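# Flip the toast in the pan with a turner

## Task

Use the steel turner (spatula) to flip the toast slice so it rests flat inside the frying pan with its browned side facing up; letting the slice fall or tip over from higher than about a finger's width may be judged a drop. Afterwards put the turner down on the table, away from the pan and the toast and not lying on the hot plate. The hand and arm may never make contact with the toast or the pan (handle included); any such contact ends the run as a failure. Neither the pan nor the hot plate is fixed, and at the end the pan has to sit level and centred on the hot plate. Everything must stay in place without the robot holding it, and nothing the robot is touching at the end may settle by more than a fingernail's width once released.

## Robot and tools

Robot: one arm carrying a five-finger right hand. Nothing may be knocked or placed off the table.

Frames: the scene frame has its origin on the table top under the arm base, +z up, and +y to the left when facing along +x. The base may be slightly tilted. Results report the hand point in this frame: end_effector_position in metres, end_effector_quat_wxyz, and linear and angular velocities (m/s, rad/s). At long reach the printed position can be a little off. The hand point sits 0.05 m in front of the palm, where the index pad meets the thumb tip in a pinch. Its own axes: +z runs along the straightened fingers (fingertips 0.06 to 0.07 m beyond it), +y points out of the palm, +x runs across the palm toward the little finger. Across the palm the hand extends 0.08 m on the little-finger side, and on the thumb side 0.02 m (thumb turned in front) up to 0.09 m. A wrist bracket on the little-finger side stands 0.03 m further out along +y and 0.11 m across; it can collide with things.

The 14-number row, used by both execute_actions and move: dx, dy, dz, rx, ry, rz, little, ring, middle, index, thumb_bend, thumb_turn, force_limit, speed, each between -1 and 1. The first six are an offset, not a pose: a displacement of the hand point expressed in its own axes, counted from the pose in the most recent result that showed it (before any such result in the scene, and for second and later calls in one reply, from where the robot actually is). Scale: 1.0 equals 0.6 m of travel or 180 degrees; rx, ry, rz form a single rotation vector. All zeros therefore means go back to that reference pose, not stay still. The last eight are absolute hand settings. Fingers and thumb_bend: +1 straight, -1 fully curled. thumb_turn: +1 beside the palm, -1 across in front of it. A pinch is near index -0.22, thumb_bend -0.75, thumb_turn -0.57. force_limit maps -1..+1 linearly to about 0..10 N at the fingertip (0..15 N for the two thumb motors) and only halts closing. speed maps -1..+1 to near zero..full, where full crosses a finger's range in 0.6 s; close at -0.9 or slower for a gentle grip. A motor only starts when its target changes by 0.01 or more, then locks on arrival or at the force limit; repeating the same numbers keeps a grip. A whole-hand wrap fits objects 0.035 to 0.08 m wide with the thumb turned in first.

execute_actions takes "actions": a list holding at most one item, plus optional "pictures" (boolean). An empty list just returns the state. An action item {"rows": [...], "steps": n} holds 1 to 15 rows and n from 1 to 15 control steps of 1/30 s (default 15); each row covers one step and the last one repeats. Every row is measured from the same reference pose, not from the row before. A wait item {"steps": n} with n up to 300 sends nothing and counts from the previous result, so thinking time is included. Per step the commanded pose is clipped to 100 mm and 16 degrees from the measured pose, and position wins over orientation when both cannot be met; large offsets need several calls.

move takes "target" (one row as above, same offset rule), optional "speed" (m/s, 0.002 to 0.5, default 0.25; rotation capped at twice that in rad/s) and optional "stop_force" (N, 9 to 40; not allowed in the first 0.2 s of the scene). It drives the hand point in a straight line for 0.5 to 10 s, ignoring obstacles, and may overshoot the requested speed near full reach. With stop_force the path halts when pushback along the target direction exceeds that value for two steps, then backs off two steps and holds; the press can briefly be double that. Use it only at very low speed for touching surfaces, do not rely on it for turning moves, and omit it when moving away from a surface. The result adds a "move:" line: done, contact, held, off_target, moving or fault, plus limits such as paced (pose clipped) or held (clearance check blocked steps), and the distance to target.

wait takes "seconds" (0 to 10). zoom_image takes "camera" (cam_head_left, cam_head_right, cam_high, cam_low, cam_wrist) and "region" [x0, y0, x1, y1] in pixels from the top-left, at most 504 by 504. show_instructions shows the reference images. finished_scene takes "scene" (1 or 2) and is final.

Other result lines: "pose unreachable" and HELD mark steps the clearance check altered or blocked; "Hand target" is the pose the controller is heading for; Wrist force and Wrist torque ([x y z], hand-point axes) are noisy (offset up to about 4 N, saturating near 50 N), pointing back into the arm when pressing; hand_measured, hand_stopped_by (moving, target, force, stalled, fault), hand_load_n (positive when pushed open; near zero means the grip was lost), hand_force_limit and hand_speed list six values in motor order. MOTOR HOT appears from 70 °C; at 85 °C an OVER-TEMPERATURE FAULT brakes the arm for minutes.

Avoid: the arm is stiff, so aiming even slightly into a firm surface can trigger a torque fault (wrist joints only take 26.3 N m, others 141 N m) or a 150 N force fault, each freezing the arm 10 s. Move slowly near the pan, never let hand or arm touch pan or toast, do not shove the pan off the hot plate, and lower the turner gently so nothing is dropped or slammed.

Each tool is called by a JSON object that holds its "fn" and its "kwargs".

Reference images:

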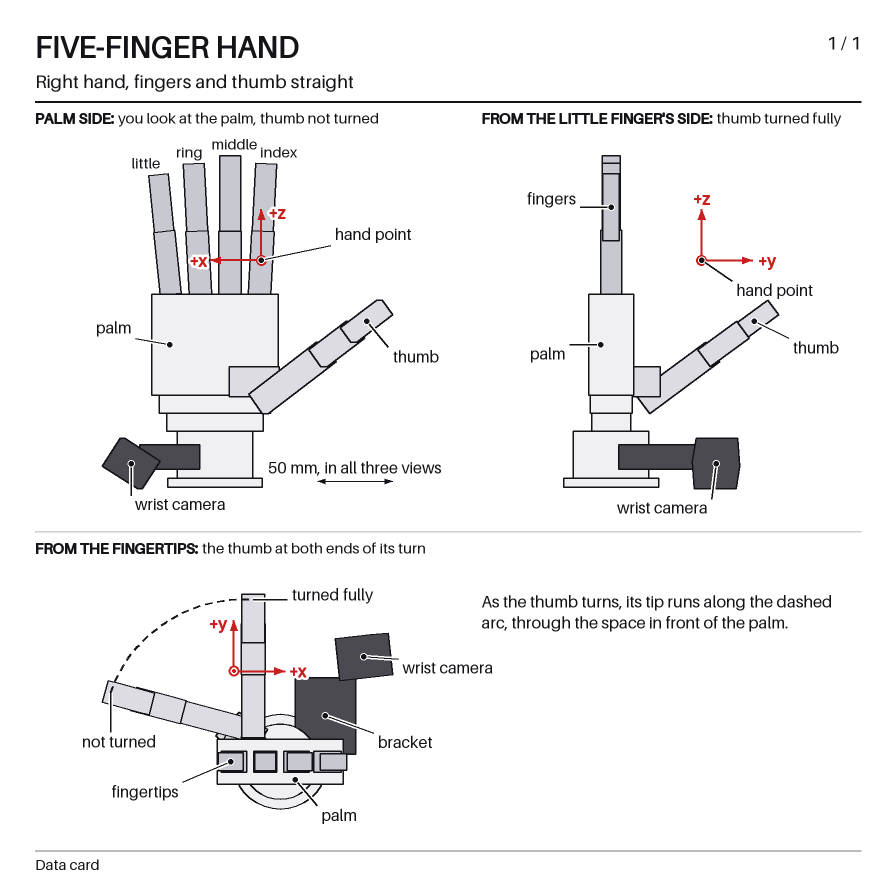

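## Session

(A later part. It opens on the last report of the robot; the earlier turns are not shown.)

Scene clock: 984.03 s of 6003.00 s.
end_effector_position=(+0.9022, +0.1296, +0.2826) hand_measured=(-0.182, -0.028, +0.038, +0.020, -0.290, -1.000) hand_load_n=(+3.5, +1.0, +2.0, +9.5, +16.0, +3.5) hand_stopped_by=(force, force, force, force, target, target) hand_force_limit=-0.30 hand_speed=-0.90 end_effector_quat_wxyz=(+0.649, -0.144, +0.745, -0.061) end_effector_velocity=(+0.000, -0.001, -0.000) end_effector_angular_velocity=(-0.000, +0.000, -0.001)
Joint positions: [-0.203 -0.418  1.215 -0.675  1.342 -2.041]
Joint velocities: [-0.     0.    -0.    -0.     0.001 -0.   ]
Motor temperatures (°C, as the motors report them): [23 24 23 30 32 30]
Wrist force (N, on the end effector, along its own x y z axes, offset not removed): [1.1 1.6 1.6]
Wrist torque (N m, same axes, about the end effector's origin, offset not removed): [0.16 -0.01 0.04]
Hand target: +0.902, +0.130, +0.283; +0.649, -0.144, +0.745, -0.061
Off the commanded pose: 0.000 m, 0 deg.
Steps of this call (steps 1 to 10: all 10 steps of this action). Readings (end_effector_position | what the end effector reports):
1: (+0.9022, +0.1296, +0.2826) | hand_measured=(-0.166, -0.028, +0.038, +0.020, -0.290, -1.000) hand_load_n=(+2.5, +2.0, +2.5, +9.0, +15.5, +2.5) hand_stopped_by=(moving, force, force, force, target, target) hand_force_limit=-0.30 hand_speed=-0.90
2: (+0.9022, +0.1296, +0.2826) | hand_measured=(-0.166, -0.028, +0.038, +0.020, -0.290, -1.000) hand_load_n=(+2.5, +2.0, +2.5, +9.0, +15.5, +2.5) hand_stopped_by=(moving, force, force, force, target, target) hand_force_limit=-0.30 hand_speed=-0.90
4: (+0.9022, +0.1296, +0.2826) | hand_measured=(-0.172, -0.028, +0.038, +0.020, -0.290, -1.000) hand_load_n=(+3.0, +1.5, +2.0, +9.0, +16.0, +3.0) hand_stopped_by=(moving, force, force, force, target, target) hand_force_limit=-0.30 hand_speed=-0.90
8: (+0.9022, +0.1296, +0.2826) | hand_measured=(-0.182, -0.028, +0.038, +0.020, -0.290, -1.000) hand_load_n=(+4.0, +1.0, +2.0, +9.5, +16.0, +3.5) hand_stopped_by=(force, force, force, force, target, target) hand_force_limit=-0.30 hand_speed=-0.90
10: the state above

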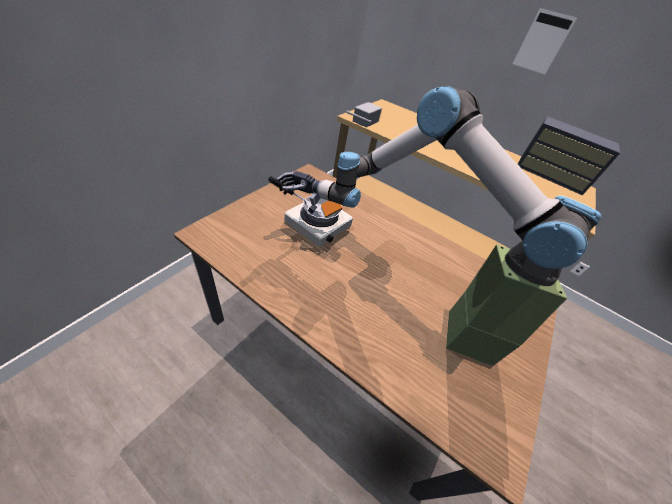

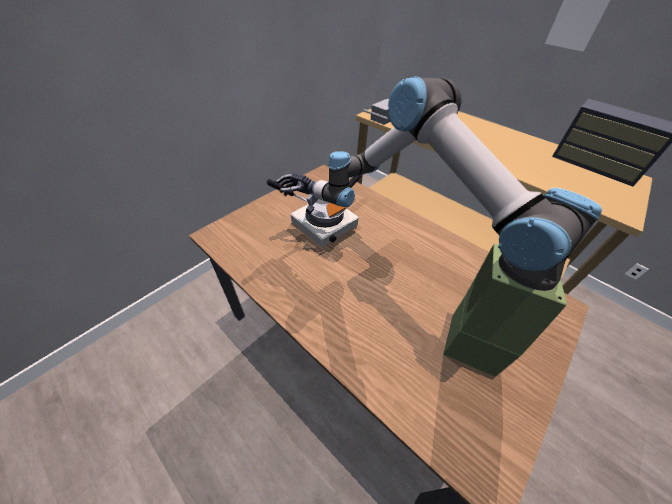

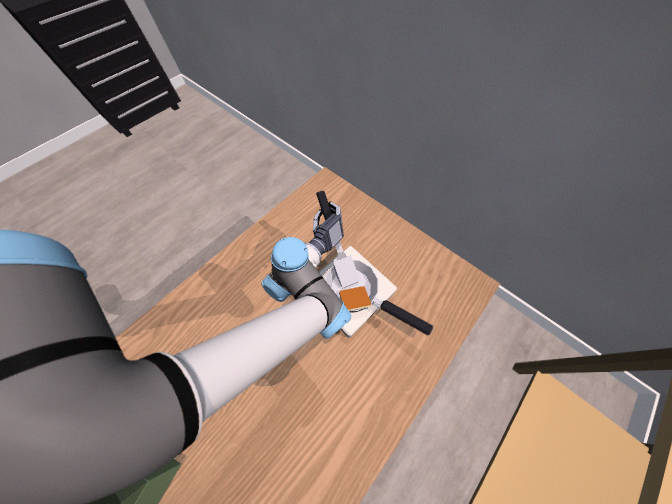

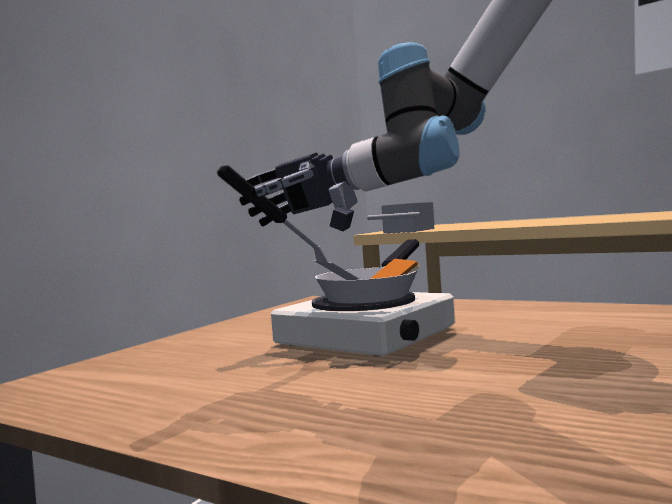

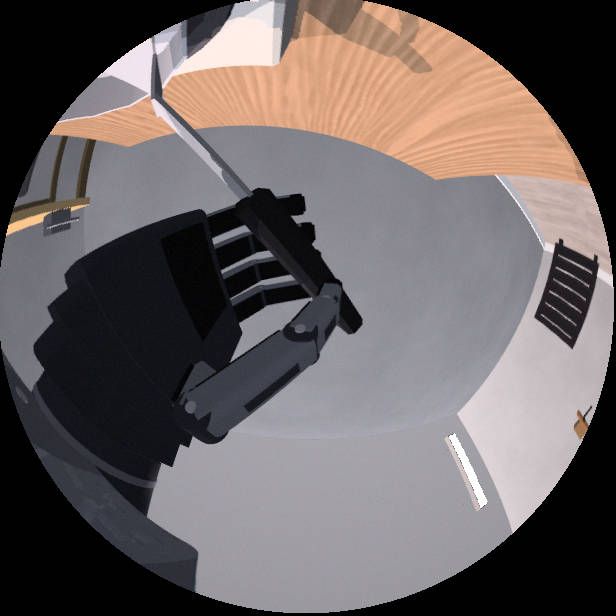

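{"fn": "move", "kwargs": {"target": [-0.0017,-0.0062,-0.0037,0.0002,-0.0085,0.0143,-0.37,-0.38,-0.35,-0.3,-0.3,-1,-0.3,-0.9], "speed": 0.03}}

{"fn": "zoom_image", "kwargs": {"camera": "cam_high", "region": [310,230,400,320]}}

Scene clock: 992.53 s of 6003.00 s.
end_effector_position=(+0.9006, +0.1262, +0.2848) hand_measured=(-0.182, -0.028, +0.038, +0.020, -0.290, -1.000) hand_load_n=(+3.5, +1.0, +2.0, +9.5, +16.0, +3.5) hand_stopped_by=(force, force, force, force, target, target) hand_force_limit=-0.30 hand_speed=-0.90 end_effector_quat_wxyz=(+0.659, -0.128, +0.739, -0.046) end_effector_velocity=(-0.000, -0.001, +0.001) end_effector_angular_velocity=(+0.012, -0.006, -0.001)
Joint positions: [-0.211 -0.415  1.229 -0.716  1.323 -1.993]
Joint velocities: [-0.002  0.001  0.004 -0.012 -0.005  0.013]
Motor temperatures (°C, as the motors report them): [23 24 23 30 32 30]
Wrist force (N, on the end effector, along its own x y z axes, offset not removed): [-0.7 3.8 1.5]
Wrist torque (N m, same axes, about the end effector's origin, offset not removed): [0.49 0.34 0.00]
Hand target: +0.901, +0.126, +0.285; +0.660, -0.128, +0.739, -0.045
Off the commanded pose: 0.000 m, 0 deg.
After step 90, 4.40 s passed at rest.
move: done

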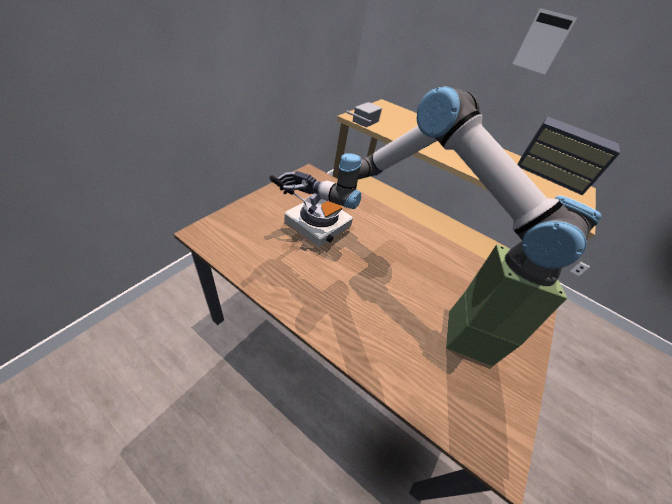

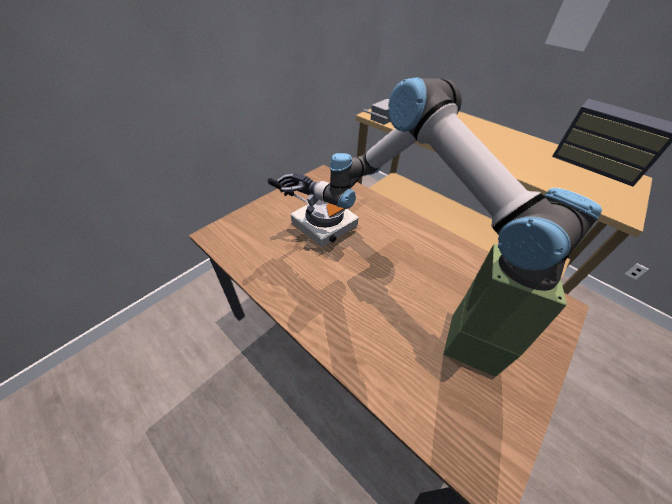

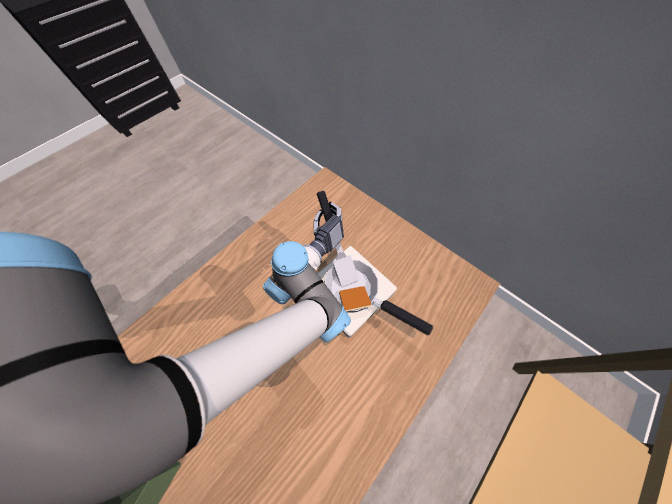

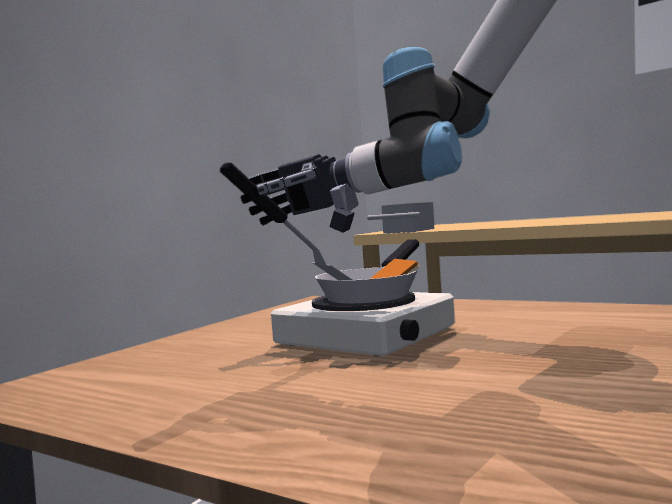

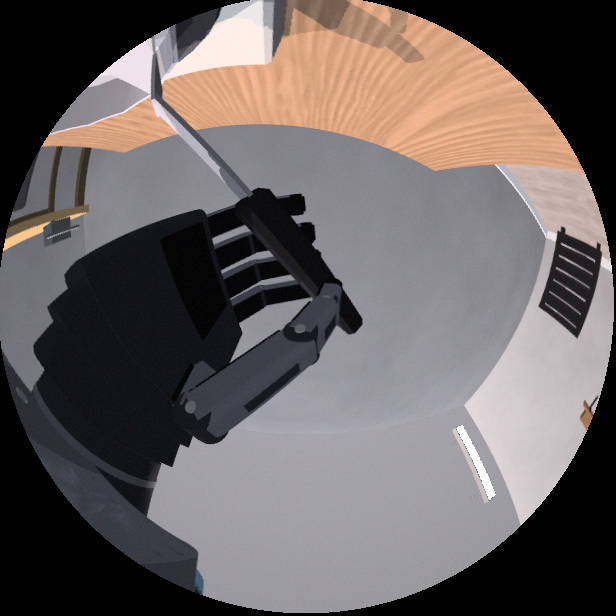

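Region (310, 230, 400, 320) of cam_high's 672x504 image, scaled by 5.600, with more detail than that image has.

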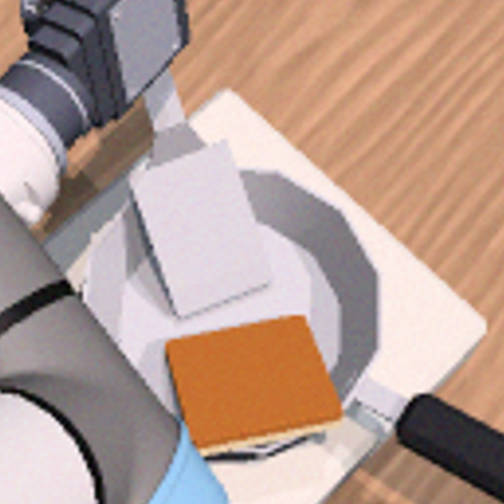

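{"fn": "execute_actions", "kwargs": {"actions": [{"rows":[[0.0151,-0.0038,-0.0025,0,0,0,-0.37,-0.38,-0.35,-0.3,-0.3,-1,-0.3,-0.9]],"steps":15}], "pictures": false}}

{"fn": "execute_actions", "kwargs": {"actions": [{"rows":[[0.0032,0.0008,0.0004,0,0,0,-0.37,-0.38,-0.35,-0.3,-0.3,-1,-0.3,-0.9]],"steps":15}], "pictures": false}}

Scene clock: 997.50 s of 6003.00 s.
end_effector_position=(+0.8986, +0.1217, +0.2770) hand_measured=(-0.182, -0.028, +0.038, +0.020, -0.290, -1.000) hand_load_n=(+3.5, +1.0, +2.0, +9.5, +16.0, +3.5) hand_stopped_by=(force, force, force, force, target, target) hand_force_limit=-0.30 hand_speed=-0.90 end_effector_quat_wxyz=(+0.659, -0.128, +0.739, -0.046) end_effector_velocity=(-0.000, -0.000, -0.001) end_effector_angular_velocity=(-0.001, -0.001, +0.000)
Joint positions: [-0.22  -0.405  1.232 -0.728  1.314 -1.994]
Joint velocities: [-0.001  0.002 -0.    -0.002 -0.001 -0.001]
Motor temperatures (°C, as the motors report them): [23 24 23 30 32 30]
Wrist force (N, on the end effector, along its own x y z axes, offset not removed): [2.3 -1.3 3.5]
Wrist torque (N m, same axes, about the end effector's origin, offset not removed): [-0.58 -0.09 0.10]
Hand target: +0.899, +0.122, +0.277; +0.659, -0.128, +0.739, -0.046
Off the commanded pose: 0.000 m, 0 deg.
Steps of this call (steps 1 to 90: nothing new was sent; then 1.47 s passed at rest; steps 91 to 105: all 15 steps of this action). Readings (end_effector_position | what the end effector reports):
91: (+0.9006, +0.1261, +0.2848) | hand_measured=(-0.182, -0.028, +0.038, +0.020, -0.290, -1.000) hand_load_n=(+3.5, +1.0, +2.0, +9.5, +16.0, +3.5) hand_stopped_by=(force, force, force, force, target, target) hand_force_limit=-0.30 hand_speed=-0.90
92: (+0.9003, +0.1255, +0.2839) | hand_measured=(-0.182, -0.028, +0.038, +0.020, -0.290, -1.000) hand_load_n=(+3.5, +1.0, +2.0, +9.5, +16.0, +3.5) hand_stopped_by=(force, force, force, force, target, target) hand_force_limit=-0.30 hand_speed=-0.90
94: (+0.8996, +0.1239, +0.2810) | hand_measured=(-0.182, -0.028, +0.038, +0.020, -0.290, -1.000) hand_load_n=(+3.5, +1.0, +2.0, +9.5, +16.0, +3.5) hand_stopped_by=(force, force, force, force, target, target) hand_force_limit=-0.30 hand_speed=-0.90
98: (+0.8989, +0.1224, +0.2781) | hand_measured=(-0.182, -0.028, +0.038, +0.020, -0.290, -1.000) hand_load_n=(+3.5, +1.0, +2.0, +9.5, +16.0, +3.5) hand_stopped_by=(force, force, force, force, target, target) hand_force_limit=-0.30 hand_speed=-0.90
105: the state above

Scene clock: 998.00 s of 6003.00 s.
end_effector_position=(+0.8986, +0.1217, +0.2751) hand_measured=(-0.182, -0.028, +0.038, +0.020, -0.290, -1.000) hand_load_n=(+3.0, +0.5, +2.0, +10.0, +16.0, +4.0) hand_stopped_by=(force, force, force, force, target, target) hand_force_limit=-0.30 hand_speed=-0.90 end_effector_quat_wxyz=(+0.659, -0.128, +0.739, -0.046) end_effector_velocity=(+0.000, +0.000, -0.000) end_effector_angular_velocity=(+0.000, -0.000, -0.000)
Joint positions: [-0.221 -0.401  1.23  -0.73   1.313 -1.994]
Joint velocities: [ 0.     0.001 -0.001 -0.     0.001  0.   ]
Motor temperatures (°C, as the motors report them): [23 24 23 30 32 30]
Wrist force (N, on the end effector, along its own x y z axes, offset not removed): [0.0 0.4 3.4]
Wrist torque (N m, same axes, about the end effector's origin, offset not removed): [-0.13 0.11 -0.10]
Hand target: +0.899, +0.122, +0.275; +0.659, -0.128, +0.739, -0.046
Off the commanded pose: 0.000 m, 0 deg.
Steps of this call (steps 1 to 15: all 15 steps of this action). Readings (end_effector_position | what the end effector reports):
1: (+0.8986, +0.1217, +0.2770) | hand_measured=(-0.182, -0.028, +0.038, +0.020, -0.290, -1.000) hand_load_n=(+3.5, +1.0, +2.0, +9.5, +16.0, +3.5) hand_stopped_by=(force, force, force, force, target, target) hand_force_limit=-0.30 hand_speed=-0.90
2: (+0.8985, +0.1217, +0.2766) | hand_measured=(-0.182, -0.028, +0.038, +0.020, -0.290, -1.000) hand_load_n=(+3.5, +1.0, +2.0, +9.5, +16.0, +3.5) hand_stopped_by=(force, force, force, force, target, target) hand_force_limit=-0.30 hand_speed=-0.90
4: (+0.8985, +0.1217, +0.2759) | hand_measured=(-0.182, -0.028, +0.038, +0.020, -0.290, -1.000) hand_load_n=(+3.5, +1.0, +2.0, +9.5, +16.0, +3.5) hand_stopped_by=(force, force, force, force, target, target) hand_force_limit=-0.30 hand_speed=-0.90
8: (+0.8985, +0.1217, +0.2753) | hand_measured=(-0.182, -0.028, +0.038, +0.020, -0.290, -1.000) hand_load_n=(+3.0, +1.0, +2.0, +10.0, +16.0, +4.0) hand_stopped_by=(force, force, force, force, target, target) hand_force_limit=-0.30 hand_speed=-0.90
15: the state above

{"fn": "move", "kwargs": {"target": [0.0381,0.0120,0.0065,-0.0005,0.0213,-0.0357,-0.37,-0.38,-0.35,-0.3,-0.3,-1,-0.3,-0.9], "speed": 0.03}}

{"fn": "move", "kwargs": {"target": [0.0463,0.0140,0.0076,-0.0005,0.0213,-0.0357,-0.37,-0.38,-0.35,-0.3,-0.3,-1,-0.3,-0.9], "speed": 0.03}}

{"fn": "zoom_image", "kwargs": {"camera": "cam_low", "region": [280,200,430,320]}}

{"fn": "zoom_image", "kwargs": {"camera": "cam_high", "region": [310,230,400,320]}}

Scene clock: 1010.93 s of 6003.00 s.
end_effector_position=(+0.8993, +0.1233, +0.2512) hand_measured=(-0.182, -0.028, +0.038, +0.020, -0.290, -1.000) hand_load_n=(+3.5, +1.0, +2.0, +9.5, +16.0, +3.5) hand_stopped_by=(force, force, force, force, target, target) hand_force_limit=-0.30 hand_speed=-0.90 end_effector_quat_wxyz=(+0.631, -0.168, +0.753, -0.086) end_effector_velocity=(+0.000, +0.000, -0.003) end_effector_angular_velocity=(-0.012, +0.006, +0.000)
Joint positions: [-0.213 -0.383  1.193 -0.651  1.351 -2.118]
Joint velocities: [ 0.001  0.002 -0.004  0.009  0.005 -0.013]
Motor temperatures (°C, as the motors report them): [23 24 23 30 32 30]
Wrist force (N, on the end effector, along its own x y z axes, offset not removed): [0.5 2.6 1.1]
Wrist torque (N m, same axes, about the end effector's origin, offset not removed): [0.33 0.21 0.13]
Hand target: +0.899, +0.123, +0.251; +0.631, -0.168, +0.753, -0.086
Off the commanded pose: 0.000 m, 0 deg.
After step 90, 7.53 s passed at rest.
move: done

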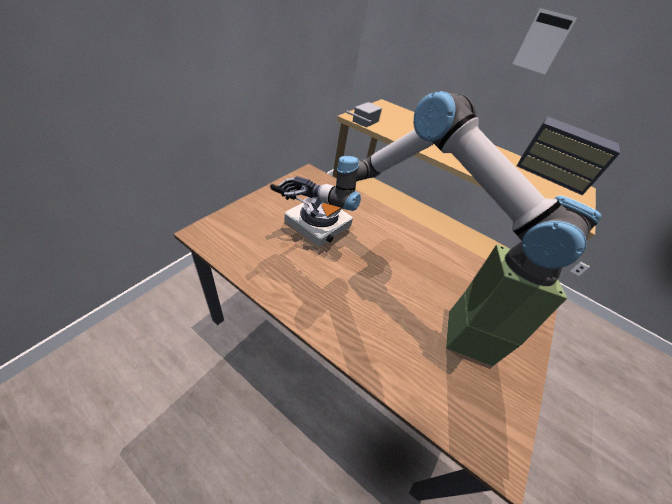

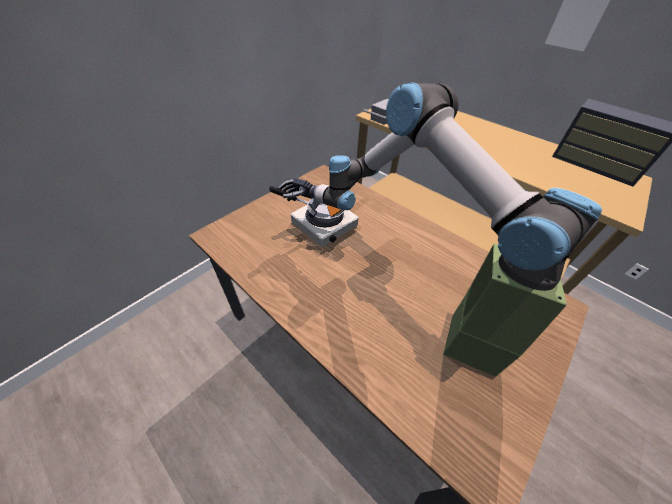

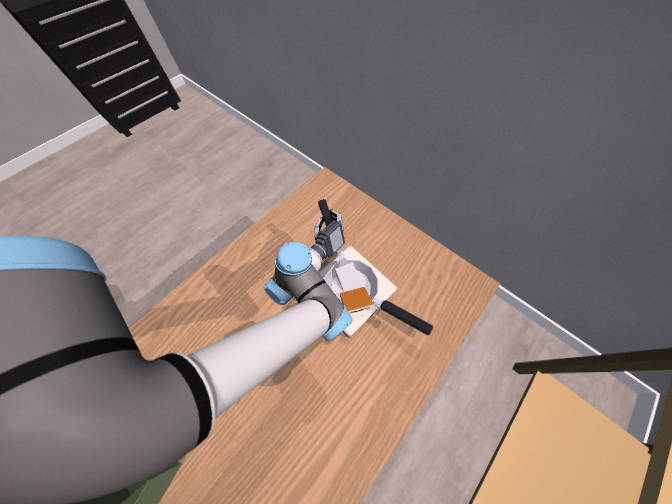

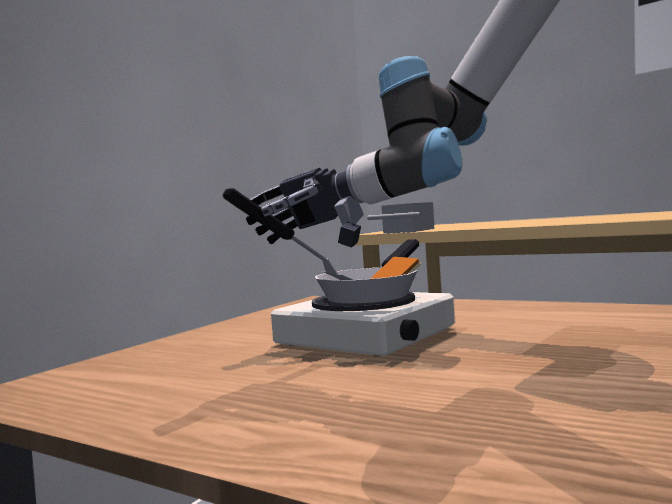

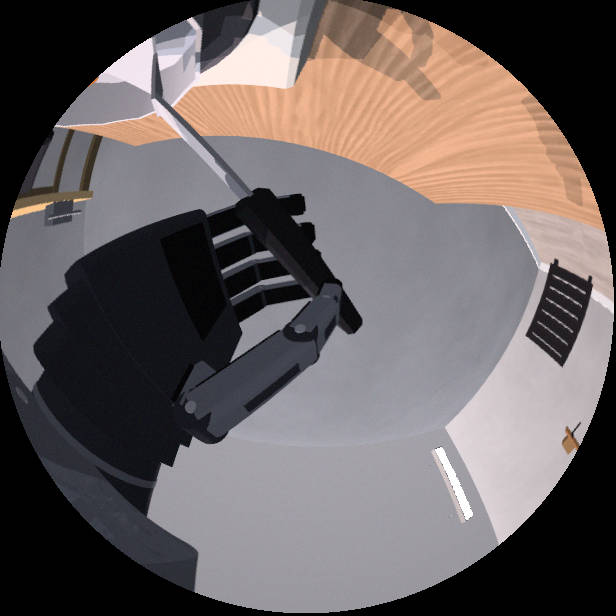

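Scene clock: 1013.37 s of 6003.00 s.
end_effector_position=(+0.8984, +0.1214, +0.2221) hand_measured=(-0.182, -0.028, +0.038, +0.020, -0.290, -1.000) hand_load_n=(+3.5, +1.0, +2.0, +9.5, +16.5, +3.5) hand_stopped_by=(force, force, force, force, target, target) hand_force_limit=-0.30 hand_speed=-0.90 end_effector_quat_wxyz=(+0.600, -0.207, +0.763, -0.126) end_effector_velocity=(-0.000, -0.000, -0.003) end_effector_angular_velocity=(-0.010, +0.005, +0.001)
Joint positions: [-0.208 -0.355  1.152 -0.582  1.393 -2.239]
Joint velocities: [ 0.     0.003 -0.004  0.006  0.003 -0.01 ]
Motor temperatures (°C, as the motors report them): [23 24 23 30 32 30]
Wrist force (N, on the end effector, along its own x y z axes, offset not removed): [-0.3 1.6 2.6]
Wrist torque (N m, same axes, about the end effector's origin, offset not removed): [0.05 0.07 -0.07]
Hand target: +0.898, +0.121, +0.222; +0.600, -0.207, +0.763, -0.126
Off the commanded pose: 0.000 m, 0 deg.
move: done

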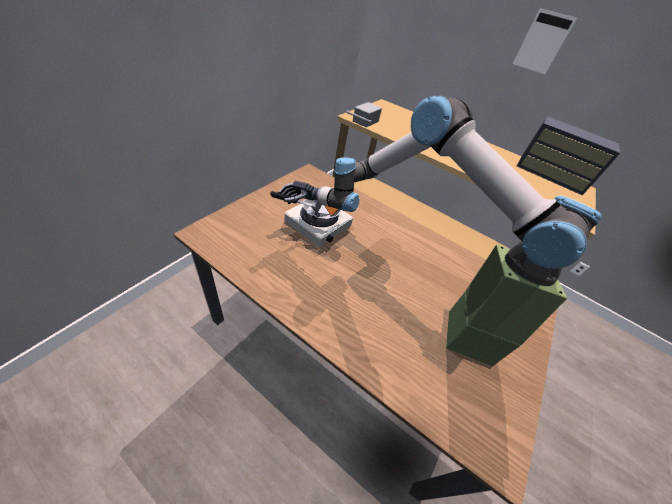

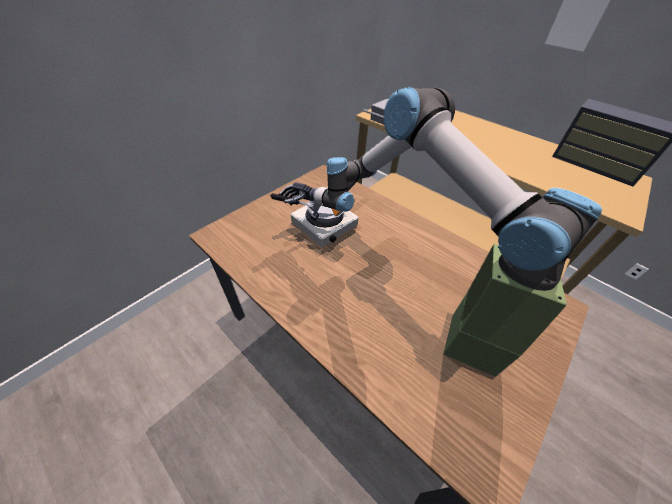

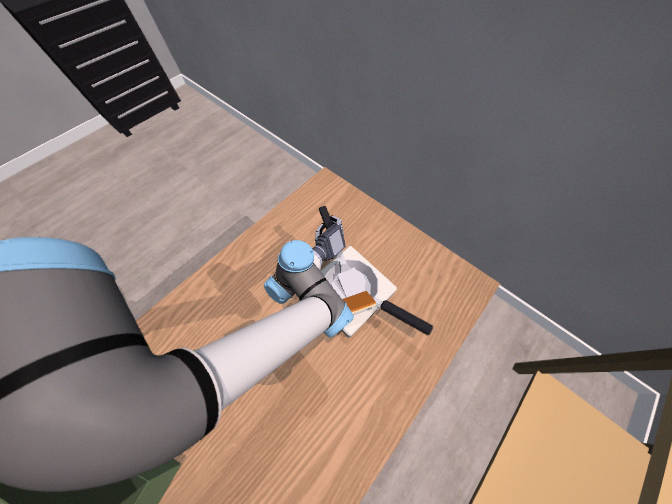

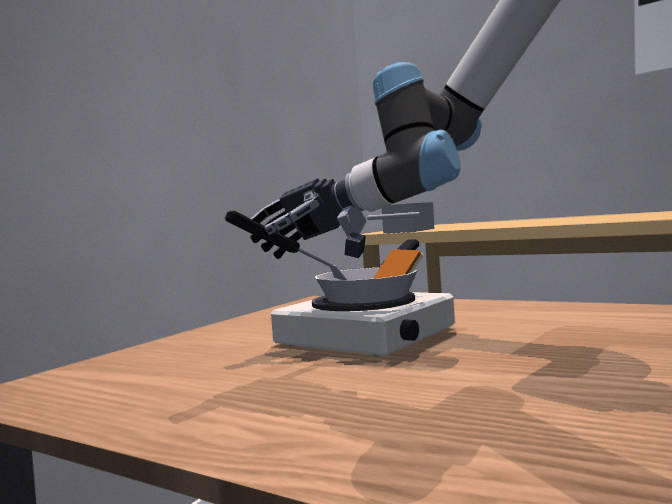

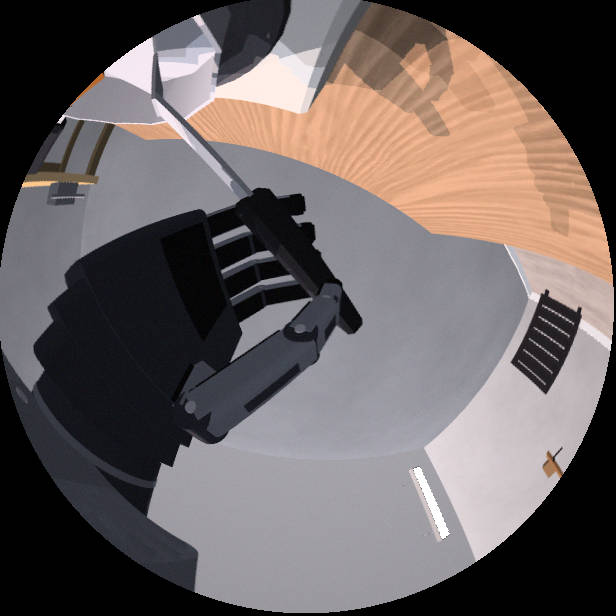

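Region (280, 200, 430, 320) of cam_low's 672x504 image, scaled by 3.360, with more detail than that image has; it fills the top 403 rows of this view, and the rest is white.

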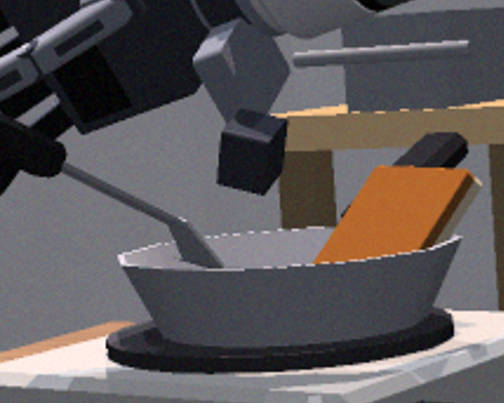

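Region (310, 230, 400, 320) of cam_high's 672x504 image, scaled by 5.600, with more detail than that image has.

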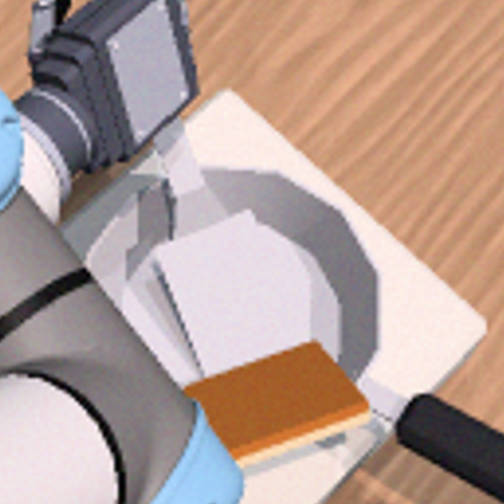

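{"fn": "move", "kwargs": {"target": [0.0185,-0.0229,-0.0140,0,0,0,-0.37,-0.38,-0.35,-0.3,-0.3,-1,-0.3,-0.9], "speed": 0.012}}

{"fn": "zoom_image", "kwargs": {"camera": "cam_low", "region": [280,200,430,320]}}

Scene clock: 1018.90 s of 6003.00 s.
end_effector_position=(+0.8905, +0.1040, +0.2207) hand_measured=(-0.182, -0.028, +0.038, +0.020, -0.290, -1.000) hand_load_n=(+3.0, +1.0, +2.0, +10.0, +16.0, +4.0) hand_stopped_by=(force, force, force, force, target, target) hand_force_limit=-0.30 hand_speed=-0.90 end_effector_quat_wxyz=(+0.600, -0.207, +0.763, -0.126) end_effector_velocity=(-0.001, -0.002, -0.000) end_effector_angular_velocity=(-0.001, -0.000, +0.001)
Joint positions: [-0.236 -0.371  1.19  -0.602  1.364 -2.245]
Joint velocities: [-0.004 -0.002  0.006 -0.003 -0.004 -0.002]
Motor temperatures (°C, as the motors report them): [23 24 23 30 32 30]
Wrist force (N, on the end effector, along its own x y z axes, offset not removed): [-0.7 2.5 2.4]
Wrist torque (N m, same axes, about the end effector's origin, offset not removed): [0.21 0.10 0.00]
Hand target: +0.890, +0.104, +0.221; +0.600, -0.207, +0.763, -0.126
Off the commanded pose: 0.000 m, 0 deg.
After step 90, 0.70 s passed at rest.
move: done

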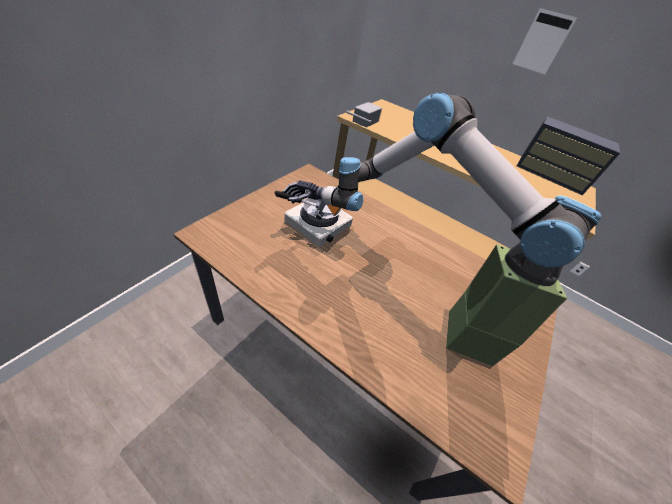

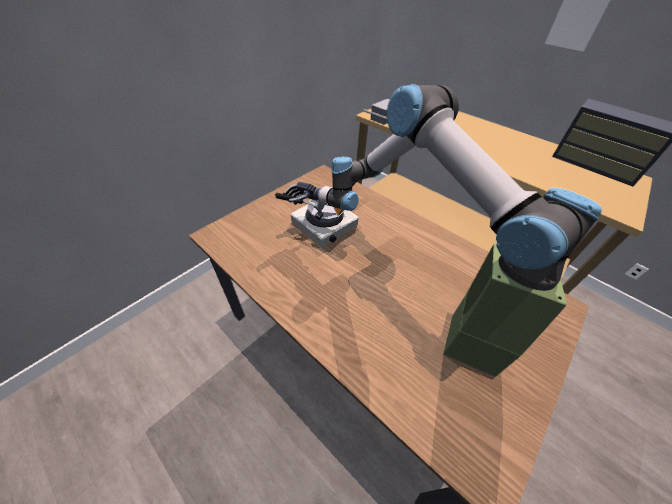

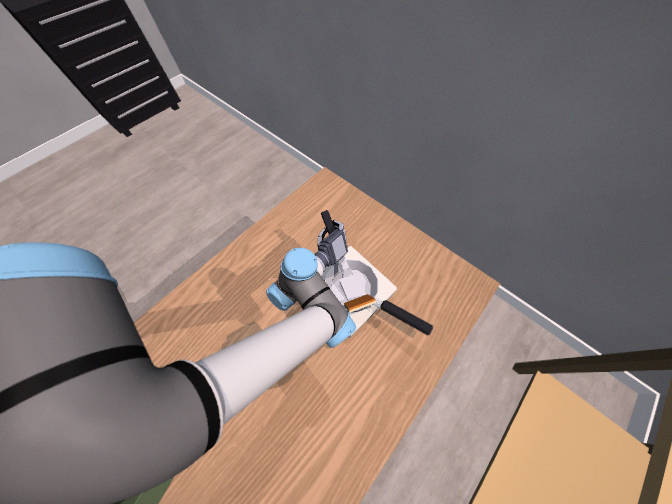

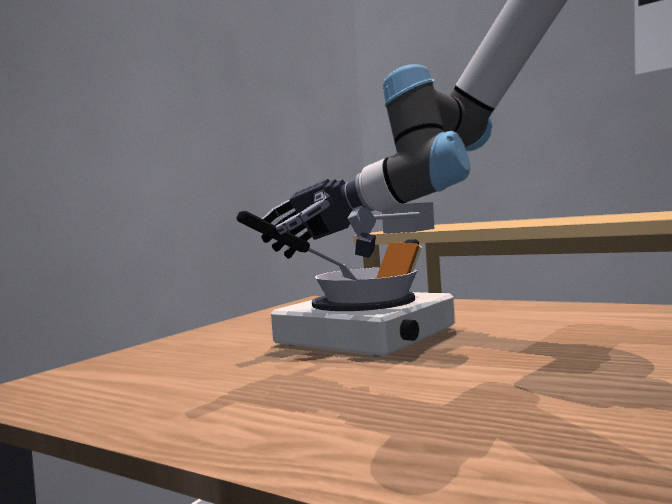

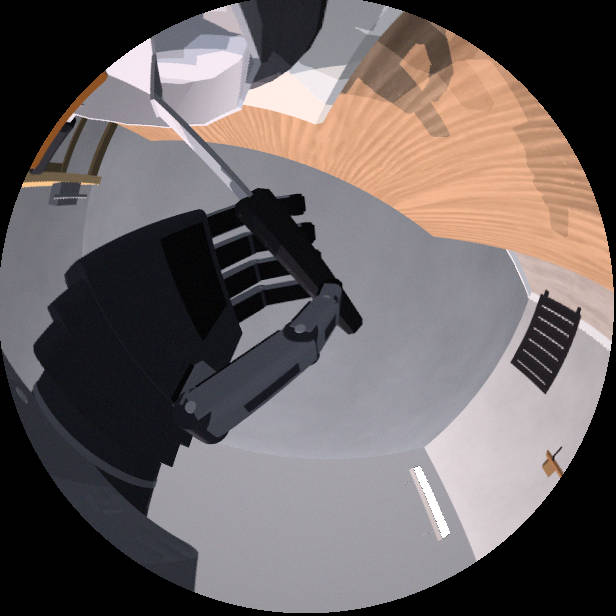

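Region (280, 200, 430, 320) of cam_low's 672x504 image, scaled by 3.360, with more detail than that image has; it fills the top 403 rows of this view, and the rest is white.

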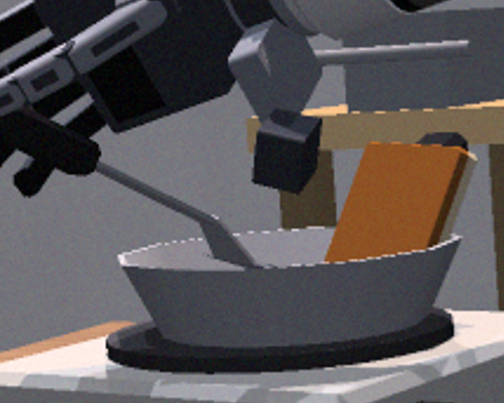

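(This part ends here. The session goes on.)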